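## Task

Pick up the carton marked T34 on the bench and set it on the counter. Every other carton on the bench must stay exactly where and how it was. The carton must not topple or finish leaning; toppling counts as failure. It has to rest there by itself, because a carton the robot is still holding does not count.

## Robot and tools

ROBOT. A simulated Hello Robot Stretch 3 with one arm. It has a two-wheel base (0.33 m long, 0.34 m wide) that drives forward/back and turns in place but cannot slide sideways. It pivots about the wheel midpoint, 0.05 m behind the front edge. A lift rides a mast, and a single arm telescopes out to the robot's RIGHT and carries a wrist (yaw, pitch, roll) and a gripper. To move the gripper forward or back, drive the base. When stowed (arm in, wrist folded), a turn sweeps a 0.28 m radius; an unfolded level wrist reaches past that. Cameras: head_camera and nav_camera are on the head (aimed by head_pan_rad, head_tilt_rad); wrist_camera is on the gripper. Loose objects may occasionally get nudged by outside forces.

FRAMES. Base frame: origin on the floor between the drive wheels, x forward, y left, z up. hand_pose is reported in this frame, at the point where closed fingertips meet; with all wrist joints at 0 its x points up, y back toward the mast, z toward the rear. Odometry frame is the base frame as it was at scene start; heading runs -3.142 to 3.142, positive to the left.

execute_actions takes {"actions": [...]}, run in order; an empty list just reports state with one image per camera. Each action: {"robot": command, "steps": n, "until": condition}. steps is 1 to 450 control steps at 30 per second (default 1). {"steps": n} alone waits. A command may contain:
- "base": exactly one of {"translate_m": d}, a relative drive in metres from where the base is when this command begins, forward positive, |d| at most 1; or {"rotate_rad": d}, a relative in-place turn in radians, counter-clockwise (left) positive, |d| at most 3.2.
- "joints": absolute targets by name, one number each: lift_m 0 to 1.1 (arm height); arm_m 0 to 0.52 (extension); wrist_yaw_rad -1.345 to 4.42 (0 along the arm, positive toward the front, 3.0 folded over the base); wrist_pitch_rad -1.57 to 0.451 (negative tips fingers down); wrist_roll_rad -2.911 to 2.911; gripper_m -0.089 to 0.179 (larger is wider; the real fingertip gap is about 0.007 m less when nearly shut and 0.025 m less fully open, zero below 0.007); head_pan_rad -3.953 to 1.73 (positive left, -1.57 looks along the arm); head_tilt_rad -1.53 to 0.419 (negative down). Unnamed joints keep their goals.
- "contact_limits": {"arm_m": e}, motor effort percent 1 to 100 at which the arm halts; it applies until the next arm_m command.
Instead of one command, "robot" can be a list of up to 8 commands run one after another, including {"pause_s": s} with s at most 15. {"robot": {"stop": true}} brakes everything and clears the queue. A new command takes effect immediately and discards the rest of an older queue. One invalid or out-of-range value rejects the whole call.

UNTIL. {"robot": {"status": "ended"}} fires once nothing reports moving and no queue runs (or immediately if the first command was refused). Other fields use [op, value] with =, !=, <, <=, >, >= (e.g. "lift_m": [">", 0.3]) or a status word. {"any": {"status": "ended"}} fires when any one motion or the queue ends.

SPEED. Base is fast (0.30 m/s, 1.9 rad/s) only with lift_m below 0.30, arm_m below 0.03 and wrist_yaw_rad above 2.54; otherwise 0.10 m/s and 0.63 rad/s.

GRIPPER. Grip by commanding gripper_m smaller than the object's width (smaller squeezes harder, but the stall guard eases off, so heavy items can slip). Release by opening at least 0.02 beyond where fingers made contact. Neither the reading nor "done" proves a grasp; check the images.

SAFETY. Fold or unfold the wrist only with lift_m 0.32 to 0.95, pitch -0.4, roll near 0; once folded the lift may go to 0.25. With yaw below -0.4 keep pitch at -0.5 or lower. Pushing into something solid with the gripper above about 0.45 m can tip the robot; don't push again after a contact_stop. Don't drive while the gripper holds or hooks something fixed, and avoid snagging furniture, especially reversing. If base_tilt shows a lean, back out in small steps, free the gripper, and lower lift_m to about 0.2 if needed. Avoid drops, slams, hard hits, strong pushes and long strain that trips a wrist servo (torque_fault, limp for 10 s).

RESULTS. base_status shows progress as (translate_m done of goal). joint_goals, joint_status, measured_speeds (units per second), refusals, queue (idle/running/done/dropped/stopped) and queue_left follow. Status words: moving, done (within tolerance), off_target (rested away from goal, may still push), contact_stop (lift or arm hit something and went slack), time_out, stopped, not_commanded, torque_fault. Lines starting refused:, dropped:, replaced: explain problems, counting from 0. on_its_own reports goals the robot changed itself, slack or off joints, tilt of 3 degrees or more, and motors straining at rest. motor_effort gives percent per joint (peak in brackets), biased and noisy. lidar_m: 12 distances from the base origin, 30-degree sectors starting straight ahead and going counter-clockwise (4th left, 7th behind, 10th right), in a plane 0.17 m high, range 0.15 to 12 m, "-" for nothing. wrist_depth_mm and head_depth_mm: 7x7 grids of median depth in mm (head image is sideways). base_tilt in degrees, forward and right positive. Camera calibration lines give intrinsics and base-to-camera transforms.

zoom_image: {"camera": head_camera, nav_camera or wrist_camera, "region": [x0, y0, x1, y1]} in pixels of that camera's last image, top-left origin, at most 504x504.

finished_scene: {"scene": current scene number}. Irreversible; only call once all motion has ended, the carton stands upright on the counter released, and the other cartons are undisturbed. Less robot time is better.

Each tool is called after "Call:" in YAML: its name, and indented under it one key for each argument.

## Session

Call:
execute_actions:
  actions:
    - {"robot":{"joints":{"head_tilt_rad":-0.6}},"steps":30}

Scene clock: 1.00 s.
robot.base_odometry: x=+0.000 y=+0.000 heading=+0.000 (m, m, rad; robot's odometry frame)
robot.turned_by_wheels: +0.000 (rad since the last result)
robot.turned_by_imu: +0.000 (rad since the last result)
robot.base_tilt: forward=+0.2 right=-0.3 (deg)
robot.lidar_m: 0.66 0.68 2.13 1.95 2.14 0.84 0.78 0.79 1.01 2.43 1.02 0.72
robot.head_depth_mm: 2070 2235 976 796 1414 1145 1191 / 2048 2193 984 786 1416 1213 1206 / 2031 2194 994 792 1518 1154 1179 / 2023 2157 1008 787 1437 1157 1172 / 2014 2168 1019 779 1557 1232 1177 / 1988 2184 1029 775 1464 1171 1159 / 1987 2157 1034 777 1788 1174 1164
robot.base_status: not_commanded
robot.joint_positions: lift_m=+0.399 arm_m=+0.001 wrist_yaw_rad=+3.011 wrist_pitch_rad=-0.498 wrist_roll_rad=-0.007 gripper_m=+0.037 head_pan_rad=+0.009 head_tilt_rad=-0.592
robot.joint_goals: lift_m=+0.399 arm_m=+0.001 wrist_yaw_rad=+3.011 wrist_pitch_rad=-0.498 wrist_roll_rad=-0.007 gripper_m=+0.037 head_pan_rad=+0.009 head_tilt_rad=-0.600
robot.joint_status: lift_m=not_commanded arm_m=not_commanded wrist_yaw_rad=not_commanded wrist_pitch_rad=not_commanded wrist_roll_rad=not_commanded gripper_m=not_commanded head_pan_rad=not_commanded head_tilt_rad=done
robot.measured_speeds: translate_m=+0.000 rotate_rad=+0.000 lift_m=+0.000 arm_m=+0.000 wrist_yaw_rad=+0.000 wrist_pitch_rad=+0.000 wrist_roll_rad=+0.000 head_pan_rad=+0.000 head_tilt_rad=+0.000
robot: refusals=0 queue=done queue_left=0
robot.motor_effort: left_wheel=+0(0) right_wheel=+1(1) lift_m=+22(22) arm_m=-1(0) wrist_yaw_rad=+0(1) wrist_pitch_rad=+6(6) wrist_roll_rad=+0(0) gripper_m=-1(0) head_pan_rad=+0(0) head_tilt_rad=-3(34) (%)
robot.hand_pose: x=+0.0066 y=+0.0661 z=+0.3941 quat_wxyz=(+0.219, +0.693, +0.130, +0.675) (m; robot's base frame)
robot.wrist_depth_mm: - - - - - - - / - - - - - - - / - - - - - - 648 / 806 814 825 862 854 878 651 / 655 679 - 711 715 732 663 / 568 582 - 586 610 607 609 / 501 513 - - 519 524 532
pictures: head_camera (sideways: a quarter turn clockwise sets it upright), nav_camera (sideways: a quarter turn counterclockwise sets it upright), wrist_camera
camera_calibration (this result's frames):
head_camera: T_world_to_cam=[[-0.530391, -0.0115926, -0.847674, 1.13133], [-0.0494975, 0.998624, 0.0173137, -0.0199118], [0.846307, 0.0511407, -0.530235, 0.644539], [0, 0, 0, 1]] pos_world=[0.0535828, 0.0000372698, 1.3011]
nav_camera: T_world_to_cam=[[0.538089, -0.0120241, 0.842803, -1.05963], [0.0096823, -0.999744, -0.0204449, 0.0779081], [0.842833, 0.0191614, -0.537834, 0.653469], [0, 0, 0, 1]] pos_world=[0.0186568, 0.0526256, 1.24611]
wrist_camera: T_world_to_cam=[[0.992493, -0.0955637, 0.0763235, -0.0359603], [0.00049705, -0.620902, -0.783888, 0.384692], [0.122301, 0.778041, -0.616194, 0.354448], [0, 0, 0, 1]] pos_world=[-0.0078501, -0.0403558, 0.522709]
Images, in order (width x height): head_camera 896x504, nav_camera 672x504, wrist_camera 644x364.

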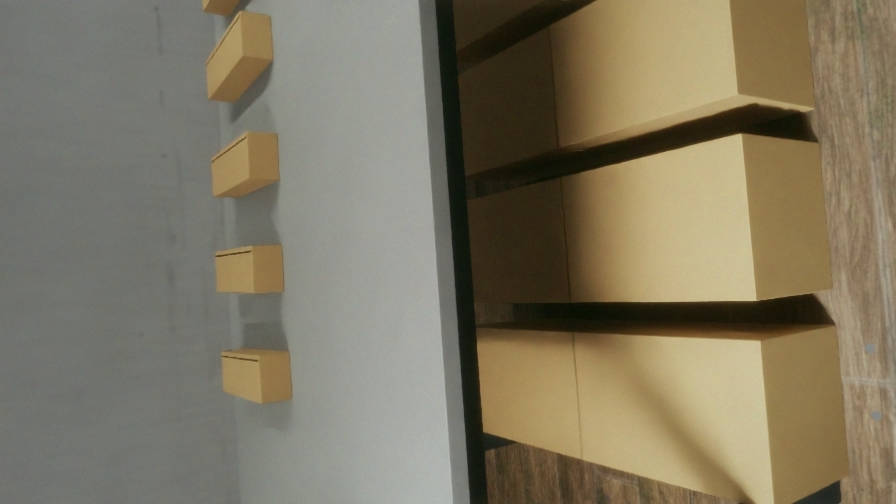

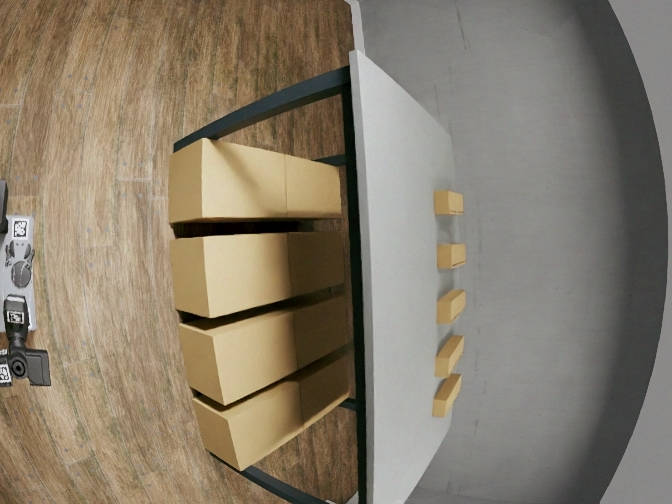

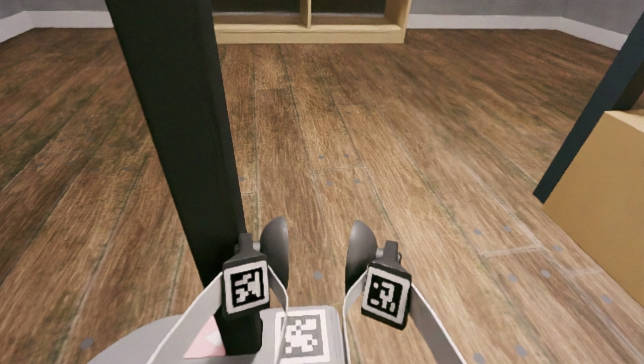

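Call:
execute_actions:
  actions:
    - {"robot":[{"base":{"rotate_rad":1.73},"joints":{"lift_m":0.26,"head_pan_rad":-1.7,"head_tilt_rad":-0.6}},{"base":{"translate_m":0.95}},{"base":{"rotate_rad":-1.61}},{"base":{"translate_m":1}},{"base":{"translate_m":0.8}}],"steps":450,"until":{"robot":{"status":"ended"}}}
    - {"steps":300,"until":{"robot":{"status":"ended"}}}

Scene clock: 27.47 s.
robot.base_odometry: x=+1.637 y=+1.153 heading=+0.120 (m, m, rad; robot's odometry frame)
robot.turned_by_wheels: +0.120 (rad since the last result)
robot.turned_by_imu: +0.130 (rad since the last result)
robot.base_tilt: forward=+0.2 right=-0.3 (deg)
robot.lidar_m: 0.65 0.68 0.97 1.31 1.24 1.70 2.59 0.81 0.58 0.84 0.87 0.66
robot.head_depth_mm: 3086 1746 874 681 1400 1144 1158 / 2952 1562 984 718 757 905 1130 / 2928 1794 1142 1872 1526 1389 1200 / 2905 3190 3241 2289 1816 1473 1230 / 2989 3296 3515 2416 1816 1482 1237 / 2992 3259 3306 2437 1845 1481 1244 / 2456 2325 2244 2126 1805 1489 1242
robot.base_status: done (translate_m +0.8000 of +0.8000)
robot.joint_positions: lift_m=+0.261 arm_m=+0.001 wrist_yaw_rad=+3.011 wrist_pitch_rad=-0.498 wrist_roll_rad=-0.007 gripper_m=+0.037 head_pan_rad=-1.693 head_tilt_rad=-0.593
robot.joint_goals: lift_m=+0.260 arm_m=+0.001 wrist_yaw_rad=+3.011 wrist_pitch_rad=-0.498 wrist_roll_rad=-0.007 gripper_m=+0.037 head_pan_rad=-1.700 head_tilt_rad=-0.600
robot.joint_status: lift_m=done arm_m=not_commanded wrist_yaw_rad=not_commanded wrist_pitch_rad=not_commanded wrist_roll_rad=not_commanded gripper_m=not_commanded head_pan_rad=done head_tilt_rad=done
robot.measured_speeds: translate_m=+0.000 rotate_rad=+0.000 lift_m=+0.000 arm_m=+0.000 wrist_yaw_rad=+0.000 wrist_pitch_rad=+0.000 wrist_roll_rad=+0.000 head_pan_rad=+0.000 head_tilt_rad=+0.000
robot: refusals=0 queue=done queue_left=0
robot.motor_effort: left_wheel=+1(10) right_wheel=+0(9) lift_m=+13(23) arm_m=-1(1) wrist_yaw_rad=+0(0) wrist_pitch_rad=+6(6) wrist_roll_rad=+0(0) gripper_m=+0(0) head_pan_rad=-2(30) head_tilt_rad=-3(0) (%)
robot.hand_pose: x=+0.0066 y=+0.0660 z=+0.2556 quat_wxyz=(+0.219, +0.693, +0.130, +0.675) (m; robot's base frame)
robot.wrist_depth_mm: - - - - - - 700 / 951 991 - - - 963 685 / 744 740 778 783 796 820 680 / 594 585 614 610 620 639 633 / 496 509 - 551 522 528 540 / - - - - 450 450 454 / - - - - 382 385 394
pictures: head_camera (sideways: a quarter turn clockwise sets it upright), nav_camera (sideways: a quarter turn counterclockwise sets it upright), wrist_camera
camera_calibration (this result's frames):
head_camera: T_world_to_cam=[[0.0583417, 0.528157, -0.84714, 1.12704], [0.996462, -0.0822367, 0.0173541, -0.0263447], [-0.0605004, -0.845155, -0.531086, 0.651177], [0, 0, 0, 1]] pos_world=[-0.00010541, -0.0470748, 1.30105]
nav_camera: T_world_to_cam=[[-0.0827647, -0.532678, 0.842262, -1.05514], [-0.992337, 0.121857, -0.0204452, 0.0840208], [-0.0917445, -0.8375, -0.538681, 0.660272], [0, 0, 0, 1]] pos_world=[0.0566249, -0.0193108, 1.2461]
wrist_camera: T_world_to_cam=[[0.992496, -0.0955399, 0.0763124, -0.0253925], [0.000463993, -0.621152, -0.78369, 0.276068], [0.122275, 0.777845, -0.616446, 0.269266], [0, 0, 0, 1]] pos_world=[-0.00785068, -0.0403929, 0.384277]
Images, in order (width x height): head_camera 896x504, nav_camera 672x504, wrist_camera 644x364.

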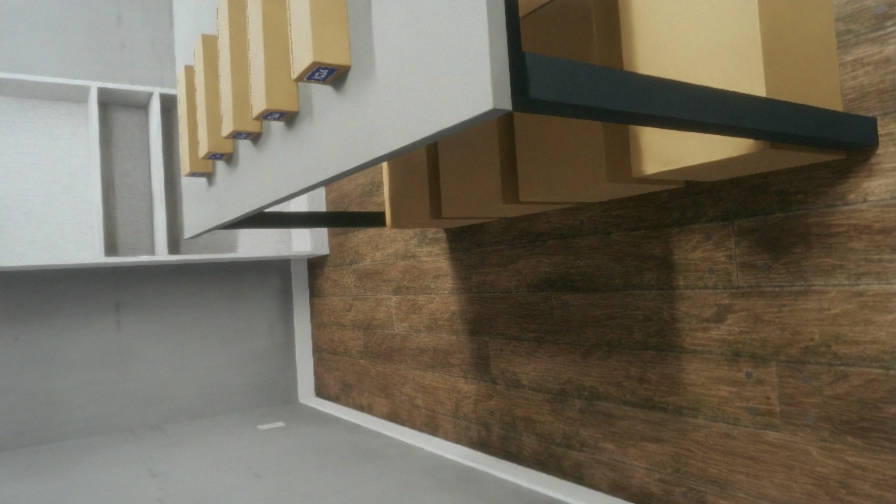

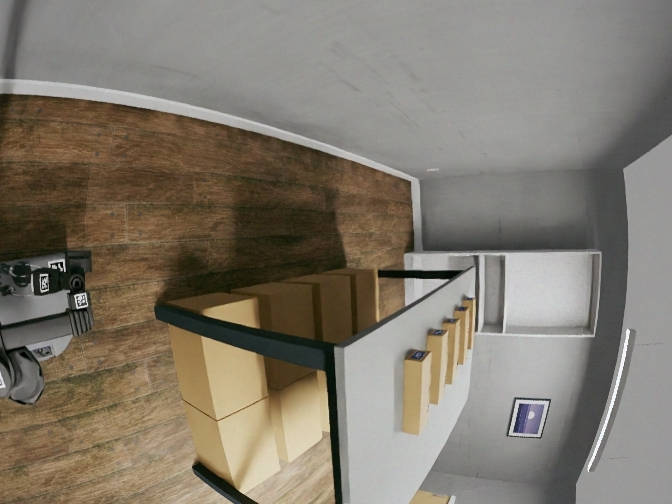

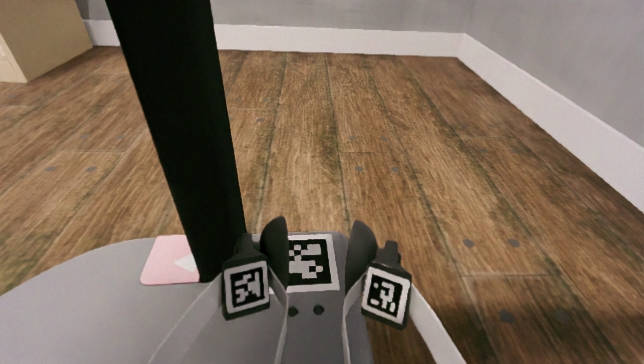

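Call:
execute_actions:
  actions:
    - {"robot":[{"base":{"translate_m":0.3},"joints":{"head_pan_rad":-0.85,"head_tilt_rad":-0.45}},{"base":{"rotate_rad":-1.63}},{"base":{"translate_m":0.8}}],"steps":450,"until":{"robot":{"status":"ended"}}}

Scene clock: 41.80 s.
robot.base_odometry: x=+1.983 y=+0.391 heading=-1.510 (m, m, rad; robot's odometry frame)
robot.turned_by_wheels: -1.630 (rad since the last result)
robot.turned_by_imu: -1.592 (rad since the last result)
robot.base_tilt: forward=+0.2 right=-0.3 (deg)
robot.lidar_m: 1.23 0.47 0.35 0.34 0.35 0.49 1.41 2.04 0.50 0.48 0.52 0.73
robot.head_depth_mm: 3178 3281 2843 747 619 1228 1046 / 3411 3674 1518 878 648 1328 1045 / 3666 3999 1543 823 717 1336 1051 / 3533 3733 1557 847 1565 1306 1137 / 3113 3326 1591 911 1700 1309 1223 / 2847 3014 3095 1035 2165 1352 1338 / 2601 2751 2713 1291 1927 1556 1350
robot.base_status: done (translate_m +0.8000 of +0.8000)
robot.joint_positions: lift_m=+0.261 arm_m=+0.001 wrist_yaw_rad=+3.011 wrist_pitch_rad=-0.498 wrist_roll_rad=-0.007 gripper_m=+0.037 head_pan_rad=-0.857 head_tilt_rad=-0.457
robot.joint_goals: lift_m=+0.260 arm_m=+0.001 wrist_yaw_rad=+3.011 wrist_pitch_rad=-0.498 wrist_roll_rad=-0.007 gripper_m=+0.037 head_pan_rad=-0.850 head_tilt_rad=-0.450
robot.joint_status: lift_m=done arm_m=not_commanded wrist_yaw_rad=not_commanded wrist_pitch_rad=not_commanded wrist_roll_rad=not_commanded gripper_m=not_commanded head_pan_rad=done head_tilt_rad=done
robot.measured_speeds: translate_m=+0.000 rotate_rad=+0.000 lift_m=+0.000 arm_m=+0.000 wrist_yaw_rad=+0.000 wrist_pitch_rad=+0.000 wrist_roll_rad=+0.000 head_pan_rad=+0.000 head_tilt_rad=+0.000
robot: refusals=0 queue=done queue_left=0
robot.motor_effort: left_wheel=+1(9) right_wheel=-1(5) lift_m=+12(12) arm_m=-1(1) wrist_yaw_rad=+0(1) wrist_pitch_rad=+6(6) wrist_roll_rad=+0(0) gripper_m=-1(0) head_pan_rad=+2(31) head_tilt_rad=+3(16) (%)
robot.hand_pose: x=+0.0066 y=+0.0660 z=+0.2556 quat_wxyz=(+0.219, +0.693, +0.130, +0.675) (m; robot's base frame)
robot.wrist_depth_mm: 328 - 339 348 353 359 366 / 356 366 377 383 389 399 412 / 394 406 417 425 439 449 463 / 444 448 467 474 487 505 524 / 468 492 - 508 521 521 540 / - - - - 447 449 458 / - - - - 381 385 392
pictures: head_camera (sideways: a quarter turn clockwise sets it upright), nav_camera (sideways: a quarter turn counterclockwise sets it upright), wrist_camera
camera_calibration (this result's frames):
head_camera: T_world_to_cam=[[-0.274655, 0.30684, -0.91127, 1.21272], [0.727451, 0.686059, 0.0117552, -0.0174173], [0.628792, -0.659676, -0.411641, 0.491551], [0, 0, 0, 1]] pos_world=[0.0366657, -0.0358964, 1.30766]
nav_camera: T_world_to_cam=[[0.262033, -0.328446, 0.907448, -1.14226], [-0.753583, -0.657042, -0.0202095, 0.0822611], [0.602869, -0.678542, -0.419678, 0.50119], [0, 0, 0, 1]] pos_world=[0.0591493, 0.0189558, 1.24855]
wrist_camera: T_world_to_cam=[[0.992496, -0.0955395, 0.0763127, -0.0253942], [0.000464435, -0.621152, -0.78369, 0.276056], [0.122275, 0.777845, -0.616446, 0.269279], [0, 0, 0, 1]] pos_world=[-0.00785073, -0.040411, 0.384276]
Images, in order (width x height): head_camera 896x504, nav_camera 672x504, wrist_camera 644x364.

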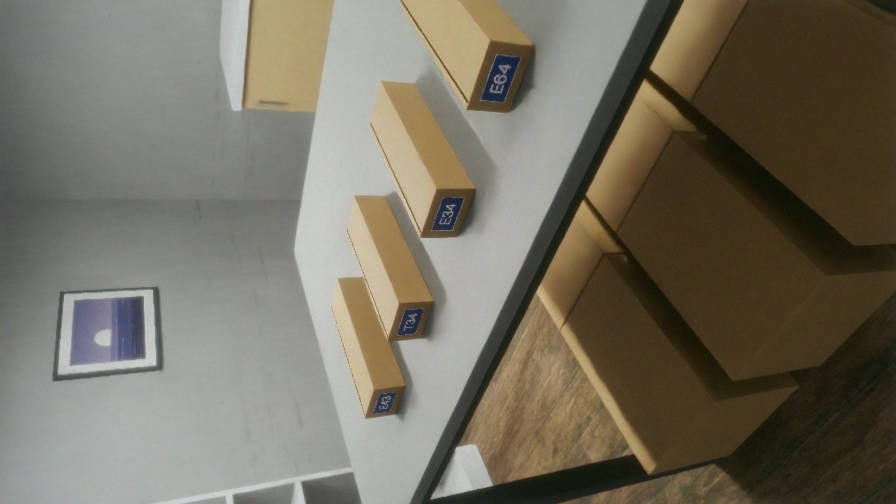

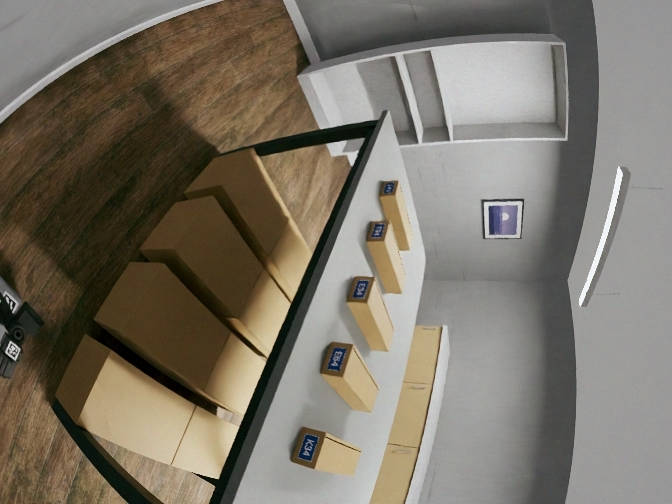

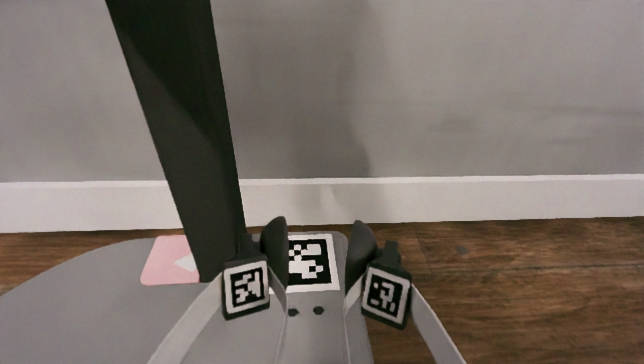

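Call:
execute_actions:
  actions:
    - {"robot":[{"base":{"translate_m":0.75},"joints":{"head_pan_rad":-1.57,"head_tilt_rad":-0.5,"lift_m":0.9,"wrist_pitch_rad":-0.4}},{"joints":{"wrist_yaw_rad":0,"gripper_m":0.14}},{"joints":{"wrist_pitch_rad":-0.7,"lift_m":1.09}},{"joints":{"arm_m":0.4}}],"steps":450,"until":{"robot":{"status":"ended"}}}
    - {"steps":300,"until":{"robot":{"status":"ended"}}}

Scene clock: 68.20 s.
robot.base_odometry: x=+2.029 y=-0.358 heading=-1.510 (m, m, rad; robot's odometry frame)
robot.turned_by_wheels: +0.000 (rad since the last result)
robot.turned_by_imu: -0.001 (rad since the last result)
robot.base_tilt: forward=+0.2 right=-0.2 (deg)
robot.lidar_m: 1.16 0.45 0.33 0.32 0.34 0.47 1.38 0.69 0.51 0.50 0.52 1.67
robot.head_depth_mm: 2918 2767 1308 732 610 1237 1044 / 2926 2861 1320 817 615 1320 1046 / 2923 - 1336 704 621 1251 1025 / 2971 3151 1371 793 624 1341 1055 / 2988 3147 1378 760 628 1253 1056 / 3046 3224 1396 762 630 1268 1036 / 2993 3281 3452 853 634 1613 1064
robot.base_status: done (translate_m +0.7500 of +0.7500)
robot.joint_positions: lift_m=+1.089 arm_m=+0.400 wrist_yaw_rad=+0.001 wrist_pitch_rad=-0.710 wrist_roll_rad=-0.007 gripper_m=+0.140 head_pan_rad=-1.563 head_tilt_rad=-0.494
robot.joint_goals: lift_m=+1.090 arm_m=+0.400 wrist_yaw_rad=+0.000 wrist_pitch_rad=-0.700 wrist_roll_rad=-0.007 gripper_m=+0.140 head_pan_rad=-1.570 head_tilt_rad=-0.500
robot.joint_status: lift_m=done arm_m=done wrist_yaw_rad=done wrist_pitch_rad=done wrist_roll_rad=not_commanded gripper_m=done head_pan_rad=done head_tilt_rad=done
robot.measured_speeds: translate_m=+0.000 rotate_rad=+0.000 lift_m=+0.000 arm_m=+0.000 wrist_yaw_rad=+0.000 wrist_pitch_rad=+0.000 wrist_roll_rad=+0.000 head_pan_rad=+0.000 head_tilt_rad=+0.000
robot: refusals=0 queue=done queue_left=0
robot.motor_effort: left_wheel=+1(9) right_wheel=+0(4) lift_m=+32(39) arm_m=+2(9) wrist_yaw_rad=-2(1) wrist_pitch_rad=+5(10) wrist_roll_rad=+0(0) gripper_m=+0(81) head_pan_rad=-2(30) head_tilt_rad=-3(8) (%)
robot.hand_pose: x=-0.0213 y=-0.7232 z=+1.0428 quat_wxyz=(+0.665, +0.247, -0.660, -0.245) (m; robot's base frame)
robot.wrist_depth_mm: - 584 584 607 616 638 658 / 467 467 483 493 498 512 524 / 396 385 404 412 419 425 435 / 340 275 344 291 356 340 301 / 245 248 306 256 310 312 260 / 216 - 280 223 254 281 237 / 193 228 249 201 210 253 216
pictures: head_camera (sideways: a quarter turn clockwise sets it upright), nav_camera (sideways: a quarter turn counterclockwise sets it upright), wrist_camera
camera_calibration (this result's frames):
head_camera: T_world_to_cam=[[-0.0100431, 0.444845, -0.895551, 1.19059], [0.998695, 0.0493101, 0.0132939, -0.0210745], [0.0500735, -0.894249, -0.44476, 0.538179], [0, 0, 0, 1]] pos_world=[0.00605576, -0.0473258, 1.30588]
nav_camera: T_world_to_cam=[[-0.0135832, -0.452944, 0.891436, -1.11969], [-0.999744, -0.00999123, -0.0203102, 0.0838929], [0.0181059, -0.891483, -0.452692, 0.547717], [0, 0, 0, 1]] pos_world=[0.0587454, -0.0180393, 1.24779]
wrist_camera: T_world_to_cam=[[-0.996416, -0.0512358, 0.0673107, -0.134105], [-0.0824288, 0.76688, -0.636476, 1.25134], [-0.0190089, -0.639743, -0.768354, 0.502], [0, 0, 0, 1]] pos_world=[-0.0209357, -0.645344, 1.19119]
Images, in order (width x height): head_camera 896x504, nav_camera 672x504, wrist_camera 644x364.

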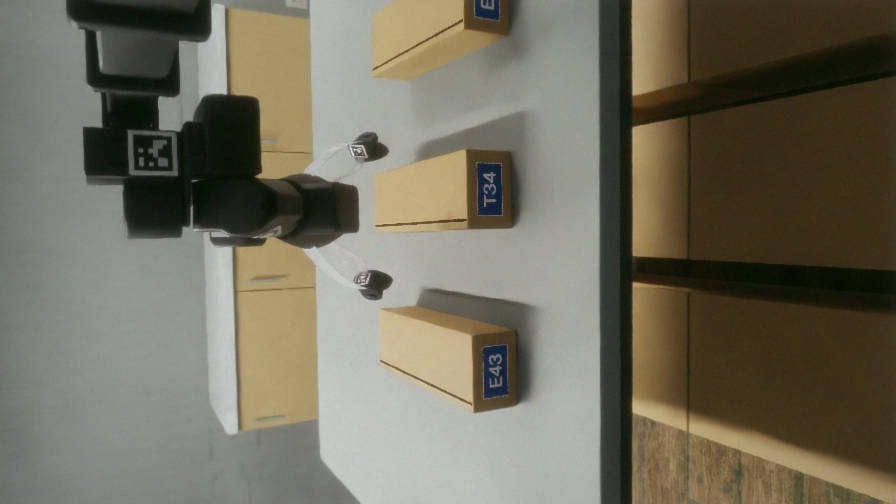

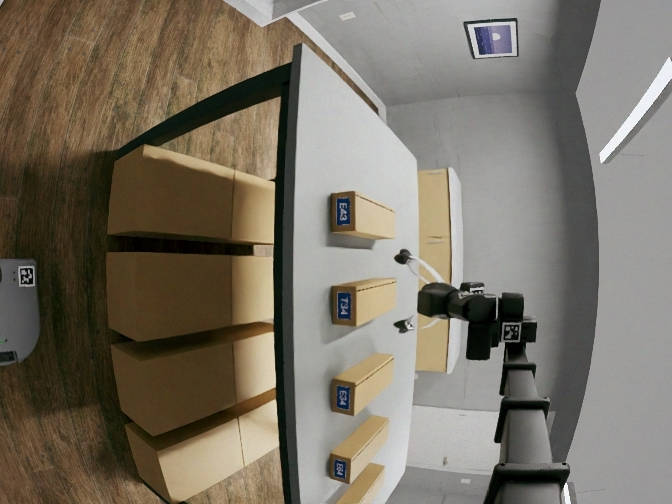

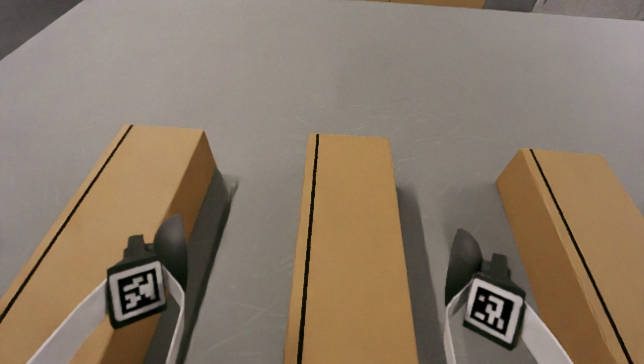

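Call:
execute_actions:
  actions:
    - {"robot":[{"base":{"translate_m":-0.027},"joints":{"arm_m":0.435}},{"joints":{"lift_m":1.0}}],"steps":450,"until":{"robot":{"status":"ended"}}}

Scene clock: 76.00 s.
robot.base_odometry: x=+2.027 y=-0.331 heading=-1.510 (m, m, rad; robot's odometry frame)
robot.turned_by_wheels: +0.000 (rad since the last result)
robot.turned_by_imu: -0.002 (rad since the last result)
robot.base_tilt: forward=+0.2 right=-0.3 (deg)
robot.lidar_m: 1.16 0.45 0.33 0.32 0.34 0.47 1.38 0.69 0.51 0.50 0.53 1.70
robot.head_depth_mm: 2929 3169 - 691 614 1240 1035 / 2946 3141 1120 780 615 1326 1108 / 2992 3168 - 706 620 1263 1028 / 2995 3146 1363 731 624 1297 1029 / 2978 3131 1374 803 627 1303 1093 / 3019 3191 1396 720 631 1268 1035 / 2998 3277 3493 852 634 1611 1043
robot.base_status: done (translate_m -0.0270 of -0.0270)
robot.joint_positions: lift_m=+1.001 arm_m=+0.435 wrist_yaw_rad=+0.001 wrist_pitch_rad=-0.710 wrist_roll_rad=-0.007 gripper_m=+0.140 head_pan_rad=-1.563 head_tilt_rad=-0.494
robot.joint_goals: lift_m=+1.000 arm_m=+0.435 wrist_yaw_rad=+0.000 wrist_pitch_rad=-0.700 wrist_roll_rad=-0.007 gripper_m=+0.140 head_pan_rad=-1.570 head_tilt_rad=-0.500
robot.joint_status: lift_m=done arm_m=done wrist_yaw_rad=done wrist_pitch_rad=done wrist_roll_rad=not_commanded gripper_m=done head_pan_rad=done head_tilt_rad=done
robot.measured_speeds: translate_m=+0.000 rotate_rad=+0.000 lift_m=+0.000 arm_m=+0.000 wrist_yaw_rad=+0.000 wrist_pitch_rad=+0.000 wrist_roll_rad=+0.000 head_pan_rad=+0.000 head_tilt_rad=+0.000
robot: refusals=0 queue=done queue_left=0
robot.motor_effort: left_wheel=+1(3) right_wheel=+0(3) lift_m=+12(30) arm_m=+2(3) wrist_yaw_rad=-1(2) wrist_pitch_rad=+5(4) wrist_roll_rad=+0(0) gripper_m=-1(1) head_pan_rad=-2(2) head_tilt_rad=-3(3) (%)
robot.hand_pose: x=-0.0213 y=-0.7582 z=+0.9539 quat_wxyz=(+0.665, +0.247, -0.660, -0.245) (m; robot's base frame)
robot.wrist_depth_mm: 383 389 401 409 419 435 448 / 219 309 325 231 341 347 352 / 192 253 267 195 276 287 212 / 185 228 225 167 239 248 194 / 187 211 154 148 206 219 190 / 180 - 133 132 162 196 187 / - 167 118 119 125 171 173
pictures: head_camera (sideways: a quarter turn clockwise sets it upright), nav_camera (sideways: a quarter turn counterclockwise sets it upright), wrist_camera
camera_calibration (this result's frames):
head_camera: T_world_to_cam=[[-0.0100432, 0.444845, -0.895551, 1.19059], [0.998695, 0.0493103, 0.0132939, -0.0210745], [0.0500736, -0.894249, -0.44476, 0.538179], [0, 0, 0, 1]] pos_world=[0.00605576, -0.0473258, 1.30588]
nav_camera: T_world_to_cam=[[-0.0135832, -0.452944, 0.891436, -1.11969], [-0.999744, -0.00999135, -0.0203102, 0.0838929], [0.018106, -0.891483, -0.452692, 0.547717], [0, 0, 0, 1]] pos_world=[0.0587454, -0.0180393, 1.24779]
wrist_camera: T_world_to_cam=[[-0.996416, -0.0512406, 0.0673077, -0.129912], [-0.0824293, 0.766921, -0.636426, 1.22154], [-0.0190088, -0.639693, -0.768396, 0.411353], [0, 0, 0, 1]] pos_world=[-0.0209357, -0.680345, 1.10225]
Images, in order (width x height): head_camera 896x504, nav_camera 672x504, wrist_camera 644x364.

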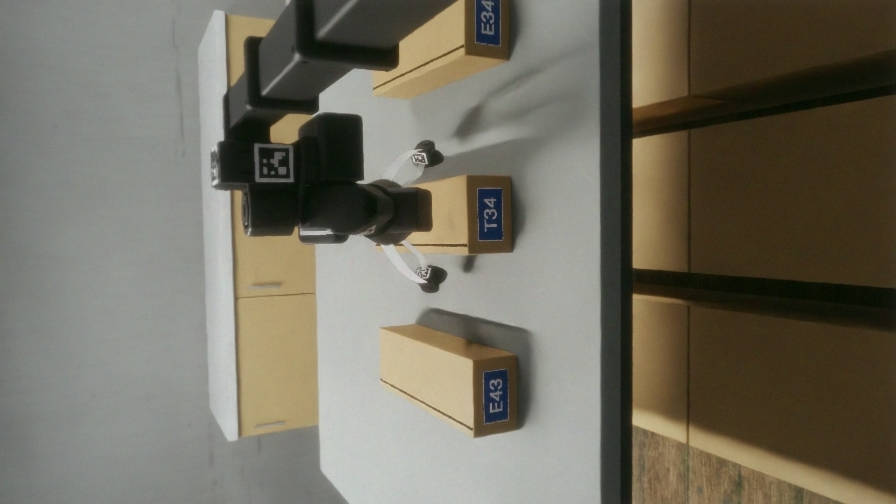

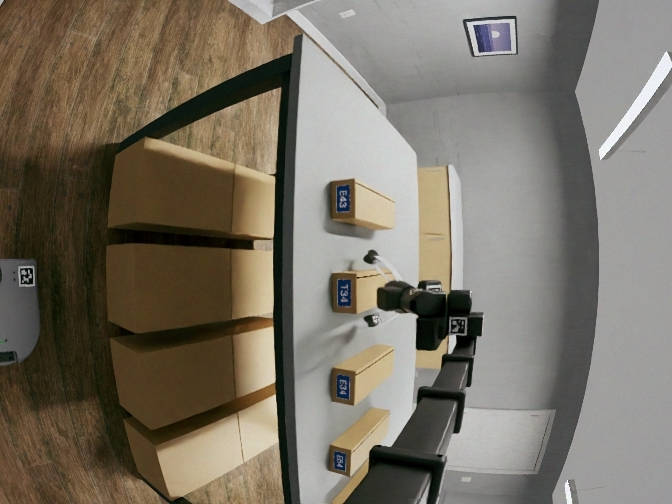

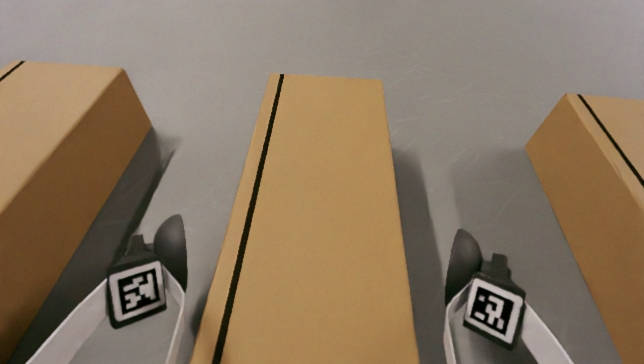

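Call:
execute_actions:
  actions:
    - {"robot":{"joints":{"lift_m":0.988}},"steps":60,"until":{"robot":{"status":"ended"}}}
    - {"robot":[{"joints":{"gripper_m":0.055}},{"pause_s":0.5},{"joints":{"lift_m":1.095}},{"joints":{"arm_m":0.0,"head_pan_rad":0,"head_tilt_rad":-0.9},"base":{"rotate_rad":-0.06}},{"base":{"translate_m":0.92}},{"base":{"rotate_rad":-1.57}}],"steps":450,"until":{"robot":{"status":"ended"}}}
    - {"steps":450,"until":{"robot":{"status":"ended"}}}

Scene clock: 107.07 s.
robot.base_odometry: x=+2.028 y=-1.251 heading=-3.140 (m, m, rad; robot's odometry frame)
robot.turned_by_wheels: -1.630 (rad since the last result)
robot.turned_by_imu: -1.602 (rad since the last result)
robot.base_tilt: forward=+0.2 right=-0.3 (deg)
robot.lidar_m: 1.39 1.43 0.84 1.05 0.52 0.37 0.36 0.37 0.49 1.28 0.67 0.62
robot.head_depth_mm: 1093 2436 1568 1375 1340 1227 1097 / 2533 2433 1748 1635 1426 1242 1103 / 2507 2528 2009 1670 1439 1249 1106 / 2593 2538 2030 1687 1446 1258 1115 / 3058 2571 2041 1697 1447 1263 1122 / 3019 2592 2051 1705 1453 1265 1122 / 3027 2631 2096 1715 1464 1275 1124
robot.base_status: done (rotate_rad -1.5699 of -1.5700)
robot.joint_positions: lift_m=+1.094 arm_m=+0.001 wrist_yaw_rad=+0.001 wrist_pitch_rad=-0.715 wrist_roll_rad=-0.006 gripper_m=+0.062 head_pan_rad=-0.007 head_tilt_rad=-0.889
robot.joint_goals: lift_m=+1.095 arm_m=+0.000 wrist_yaw_rad=+0.000 wrist_pitch_rad=-0.700 wrist_roll_rad=-0.006 gripper_m=+0.062 head_pan_rad=+0.000 head_tilt_rad=-0.900
robot.joint_status: lift_m=done arm_m=done wrist_yaw_rad=done wrist_pitch_rad=done wrist_roll_rad=not_commanded gripper_m=done head_pan_rad=done head_tilt_rad=done
robot.measured_speeds: translate_m=+0.000 rotate_rad=+0.000 lift_m=+0.000 arm_m=+0.000 wrist_yaw_rad=+0.000 wrist_pitch_rad=+0.000 wrist_roll_rad=+0.000 head_pan_rad=+0.000 head_tilt_rad=+0.000
robot: refusals=0 queue=done queue_left=0
robot.on_its_own: gripper_m is held at +0.062, not at your +0.055, by its stall guard, which is not easing now
robot.motor_effort: left_wheel=+2(7) right_wheel=-1(5) lift_m=+32(35) arm_m=-3(8) wrist_yaw_rad=-2(2) wrist_pitch_rad=+7(8) wrist_roll_rad=+0(0) gripper_m=-13(100) head_pan_rad=+2(32) head_tilt_rad=-4(31) (%)
robot.hand_pose: x=-0.0214 y=-0.3237 z=+1.0469 quat_wxyz=(+0.665, +0.249, -0.660, -0.247) (m; robot's base frame)
robot.wrist_depth_mm: 596 - - - - 560 373 / 604 - - - - 555 371 / - - - - - 549 368 / - - - 247 922 541 366 / - - - 177 849 537 361 / 898 941 135 138 140 532 357 / 847 951 111 113 119 494 363
pictures: head_camera (sideways: a quarter turn clockwise sets it upright), nav_camera (sideways: a quarter turn counterclockwise sets it upright), wrist_camera
camera_calibration (this result's frames):
head_camera: T_world_to_cam=[[-0.755202, -0.00132375, -0.655491, 0.882205], [-0.0263248, 0.999252, 0.0283113, -0.0343619], [0.654964, 0.0386364, -0.754672, 0.937648], [0, 0, 0, 1]] pos_world=[0.0512133, -0.00072328, 1.28687]
nav_camera: T_world_to_cam=[[0.76076, -0.0224034, 0.648646, -0.807931], [-0.0126782, -0.999726, -0.0196598, 0.0770146], [0.648909, 0.00673273, -0.760836, 0.944723], [0, 0, 0, 1]] pos_world=[0.00257884, 0.0525325, 1.24435]
wrist_camera: T_world_to_cam=[[-0.996453, -0.0509634, 0.066957, -0.113548], [-0.0818984, 0.770064, -0.632687, 0.944656], [-0.0193173, -0.635927, -0.771507, 0.765256], [0, 0, 0, 1]] pos_world=[-0.0209963, -0.246586, 1.19568]
Images, in order (width x height): head_camera 896x504, nav_camera 672x504, wrist_camera 644x364.

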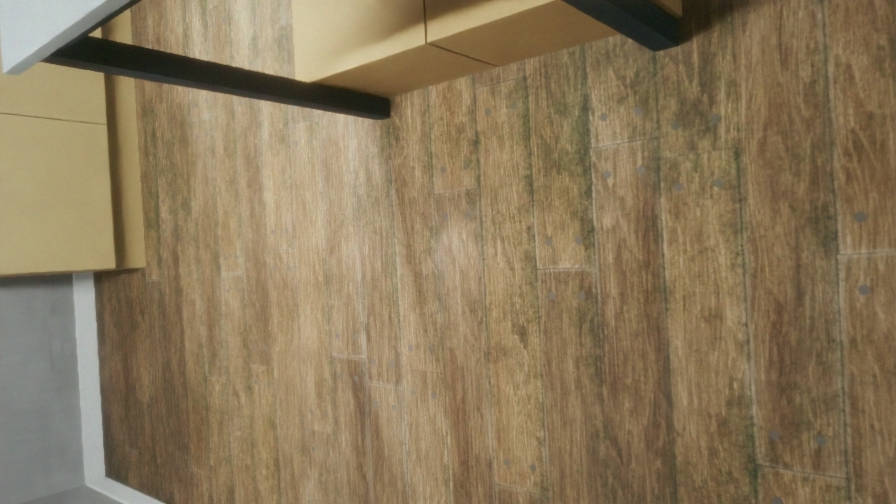

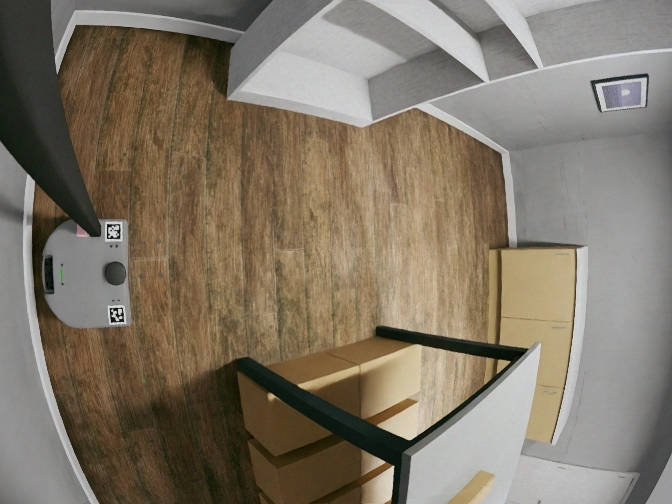

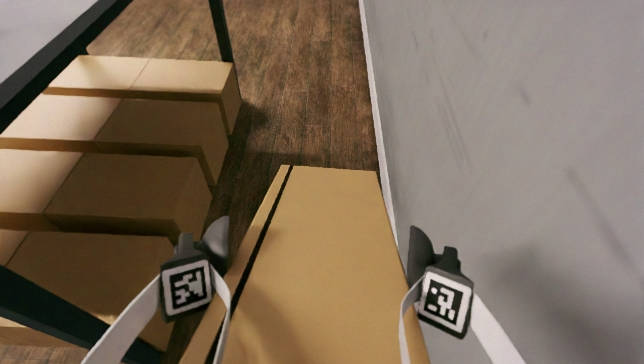

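Call:
execute_actions:
  actions:
    - {"robot":[{"joints":{"wrist_pitch_rad":-0.45,"head_pan_rad":-1.57,"head_tilt_rad":-0.5}},{"base":{"translate_m":1}},{"base":{"translate_m":1}},{"base":{"translate_m":0.27}},{"base":{"rotate_rad":1.45}},{"joints":{"arm_m":0.12},"base":{"translate_m":-0.1}}],"steps":450}
    - {"steps":450,"until":{"robot":{"status":"ended"}}}
    - {"steps":450,"until":{"robot":{"status":"ended"}}}

Scene clock: 145.57 s.
robot.base_odometry: x=-0.230 y=-1.156 heading=-1.690 (m, m, rad; robot's odometry frame)
robot.turned_by_wheels: +1.450 (rad since the last result)
robot.turned_by_imu: +1.427 (rad since the last result)
robot.base_tilt: forward=+0.2 right=-0.3 (deg)
robot.lidar_m: 1.18 1.19 1.33 2.60 1.01 1.11 3.21 0.91 0.58 0.53 0.53 1.29
robot.head_depth_mm: - - - 758 662 774 916 / 979 - - 728 660 753 889 / 973 - - - 617 731 860 / 976 1057 1141 348 609 714 833 / 962 1048 1135 823 623 698 812 / 950 1039 1129 833 625 684 1229 / 939 1021 1116 1243 1368 1514 1305
robot.base_status: done (translate_m -0.1000 of -0.1000)
robot.joint_positions: lift_m=+1.094 arm_m=+0.120 wrist_yaw_rad=+0.001 wrist_pitch_rad=-0.473 wrist_roll_rad=-0.006 gripper_m=+0.062 head_pan_rad=-1.563 head_tilt_rad=-0.507
robot.joint_goals: lift_m=+1.095 arm_m=+0.120 wrist_yaw_rad=+0.000 wrist_pitch_rad=-0.450 wrist_roll_rad=-0.006 gripper_m=+0.062 head_pan_rad=-1.570 head_tilt_rad=-0.500
robot.joint_status: lift_m=done arm_m=done wrist_yaw_rad=done wrist_pitch_rad=done wrist_roll_rad=not_commanded gripper_m=done head_pan_rad=done head_tilt_rad=done
robot.measured_speeds: translate_m=+0.000 rotate_rad=+0.000 lift_m=+0.000 arm_m=+0.000 wrist_yaw_rad=+0.000 wrist_pitch_rad=+0.000 wrist_roll_rad=+0.000 head_pan_rad=+0.000 head_tilt_rad=+0.000
robot: refusals=0 queue=done queue_left=0
robot.on_its_own: gripper_m is held at +0.062, not at your +0.055, by its stall guard, which is not easing now
robot.motor_effort: left_wheel=-3(6) right_wheel=+3(6) lift_m=+32(33) arm_m=+2(2) wrist_yaw_rad=+0(1) wrist_pitch_rad=+10(11) wrist_roll_rad=+0(0) gripper_m=-14(14) head_pan_rad=-2(32) head_tilt_rad=+4(26) (%)
robot.hand_pose: x=-0.0213 y=-0.4818 z=+1.0950 quat_wxyz=(+0.690, +0.167, -0.685, -0.165) (m; robot's base frame)
robot.wrist_depth_mm: 700 694 725 742 766 796 808 / 746 774 808 826 846 856 905 / 838 858 658 666 678 707 724 / 932 939 500 249 527 542 561 / - 436 406 177 435 441 447 / - 355 136 138 140 370 375 / - 300 111 112 119 415 445
pictures: head_camera (sideways: a quarter turn clockwise sets it upright), nav_camera (sideways: a quarter turn counterclockwise sets it upright), wrist_camera
camera_calibration (this result's frames):
head_camera: T_world_to_cam=[[-0.010176, 0.456637, -0.889595, 1.18283], [0.998692, 0.049225, 0.0138437, -0.0217899], [0.0501119, -0.88829, -0.456541, 0.553508], [0, 0, 0, 1]] pos_world=[0.00606059, -0.0473743, 1.30524]
nav_camera: T_world_to_cam=[[-0.01345, -0.464683, 0.885375, -1.11179], [-0.999745, -0.00981697, -0.0203397, 0.083931], [0.0181432, -0.885423, -0.464432, 0.562993], [0, 0, 0, 1]] pos_world=[0.0587416, -0.0173178, 1.24753]
wrist_camera: T_world_to_cam=[[-0.996461, -0.0336328, 0.0770398, -0.127438], [-0.0818797, 0.595772, -0.798969, 1.1949], [-0.0190266, -0.802449, -0.596417, 0.429873], [0, 0, 0, 1]] pos_world=[-0.0209703, -0.371222, 1.22089]
Images, in order (width x height): head_camera 896x504, nav_camera 672x504, wrist_camera 644x364.

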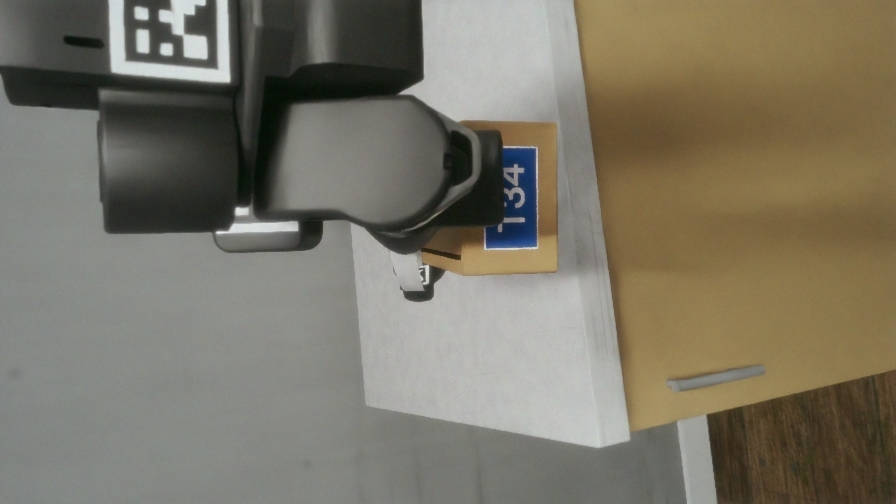

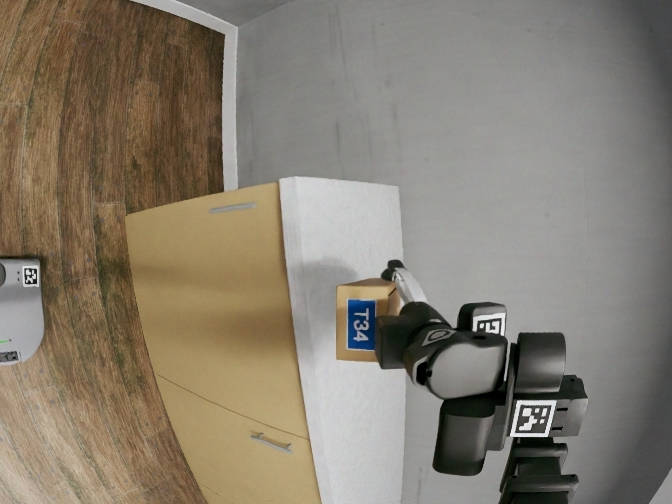

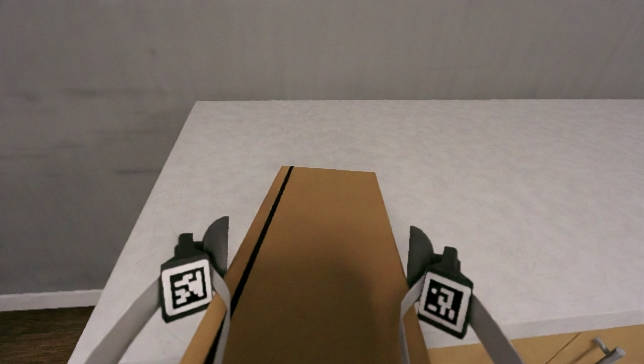

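Call:
execute_actions:
  actions:
    - {"robot":[{"joints":{"arm_m":0.42}},{"joints":{"lift_m":0.975}},{"joints":{"lift_m":0.935}}],"steps":300,"until":{"robot":{"status":"ended"}}}
    - {"robot":[{"joints":{"gripper_m":0.15}},{"joints":{"lift_m":1.04}}],"steps":200,"until":{"robot":{"status":"ended"}}}

Scene clock: 159.10 s.
robot.base_odometry: x=-0.230 y=-1.156 heading=-1.690 (m, m, rad; robot's odometry frame)
robot.turned_by_wheels: +0.000 (rad since the last result)
robot.turned_by_imu: -0.003 (rad since the last result)
robot.base_tilt: forward=+0.2 right=-0.3 (deg)
robot.lidar_m: 1.18 1.20 1.33 2.60 1.01 1.11 3.19 0.91 0.58 0.53 0.53 1.29
robot.head_depth_mm: 1016 1073 1161 799 662 772 917 / 997 1066 1177 808 663 753 888 / 987 1040 1070 734 642 733 862 / 974 1055 1124 776 645 715 834 / 959 1050 1130 823 623 698 810 / 950 1039 1129 833 625 683 1232 / 937 1018 1120 1232 1368 1515 1305
robot.base_status: done (translate_m -0.1000 of -0.1000)
robot.joint_positions: lift_m=+1.039 arm_m=+0.420 wrist_yaw_rad=+0.000 wrist_pitch_rad=-0.463 wrist_roll_rad=-0.002 gripper_m=+0.150 head_pan_rad=-1.563 head_tilt_rad=-0.507
robot.joint_goals: lift_m=+1.040 arm_m=+0.420 wrist_yaw_rad=+0.000 wrist_pitch_rad=-0.450 wrist_roll_rad=-0.002 gripper_m=+0.150 head_pan_rad=-1.570 head_tilt_rad=-0.500
robot.joint_status: lift_m=done arm_m=done wrist_yaw_rad=done wrist_pitch_rad=done wrist_roll_rad=not_commanded gripper_m=done head_pan_rad=done head_tilt_rad=done
robot.measured_speeds: translate_m=+0.000 rotate_rad=+0.000 lift_m=+0.000 arm_m=+0.000 wrist_yaw_rad=+0.000 wrist_pitch_rad=+0.000 wrist_roll_rad=+0.000 head_pan_rad=+0.000 head_tilt_rad=+0.000
robot: refusals=0 queue=done queue_left=0
robot.motor_effort: left_wheel=-1(2) right_wheel=+2(3) lift_m=+32(31) arm_m=+2(3) wrist_yaw_rad=+0(1) wrist_pitch_rad=+6(29) wrist_roll_rad=-2(2) gripper_m=+0(81) head_pan_rad=-2(2) head_tilt_rad=+4(5) (%)
robot.hand_pose: x=-0.0215 y=-0.7832 z=+1.0422 quat_wxyz=(+0.689, +0.163, -0.687, -0.162) (m; robot's base frame)
robot.wrist_depth_mm: 428 441 453 460 490 493 510 / 466 486 494 515 531 551 562 / 517 532 540 553 570 584 603 / 587 414 422 432 435 451 461 / 487 349 343 275 355 366 372 / 289 - 288 231 301 - 307 / 246 248 246 199 258 254 267
pictures: head_camera (sideways: a quarter turn clockwise sets it upright), nav_camera (sideways: a quarter turn counterclockwise sets it upright), wrist_camera
replaced: robot.lift_m: its motion had ended contact_stop
camera_calibration (this result's frames):
head_camera: T_world_to_cam=[[-0.0101385, 0.4566, -0.889614, 1.18285], [0.998696, 0.0491442, 0.0138419, -0.0217876], [0.0500396, -0.888314, -0.456503, 0.553458], [0, 0, 0, 1]] pos_world=[0.00605673, -0.0473741, 1.30524]
nav_camera: T_world_to_cam=[[-0.0134881, -0.464644, 0.885395, -1.11181], [-0.999746, -0.00973632, -0.0203397, 0.0839309], [0.0180712, -0.885444, -0.464394, 0.562944], [0, 0, 0, 1]] pos_world=[0.0587402, -0.0173244, 1.24753]
wrist_camera: T_world_to_cam=[[-0.996862, -0.0298648, 0.0733028, -0.126881], [-0.0768269, 0.58793, -0.805255, 1.33281], [-0.0190482, -0.80836, -0.58838, 0.143507], [0, 0, 0, 1]] pos_world=[-0.021354, -0.67138, 1.16699]
Images, in order (width x height): head_camera 896x504, nav_camera 672x504, wrist_camera 644x364.

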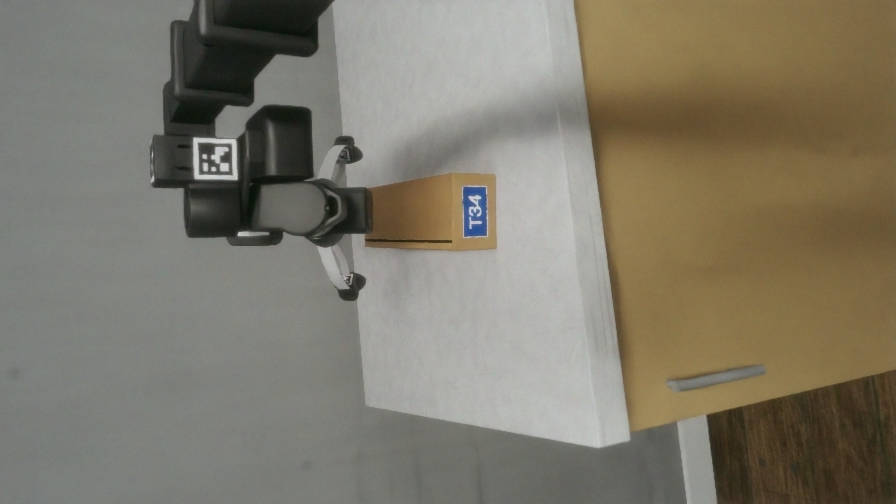

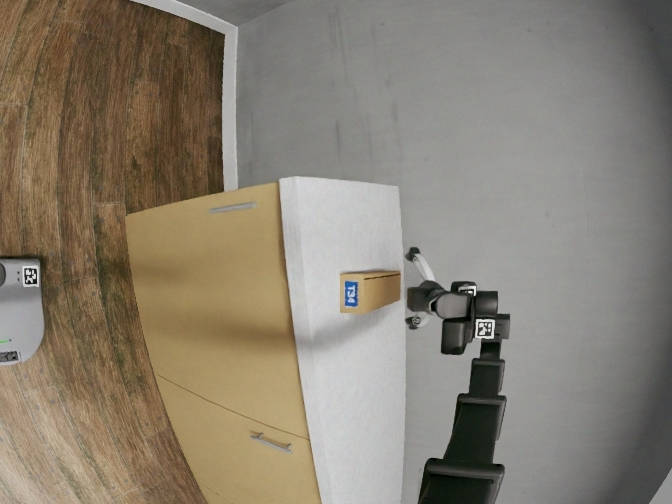

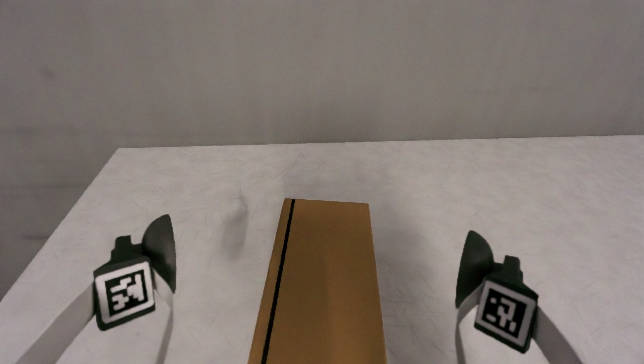

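Call:
finished_scene:
  scene: 2

The scene is finished: the task was done.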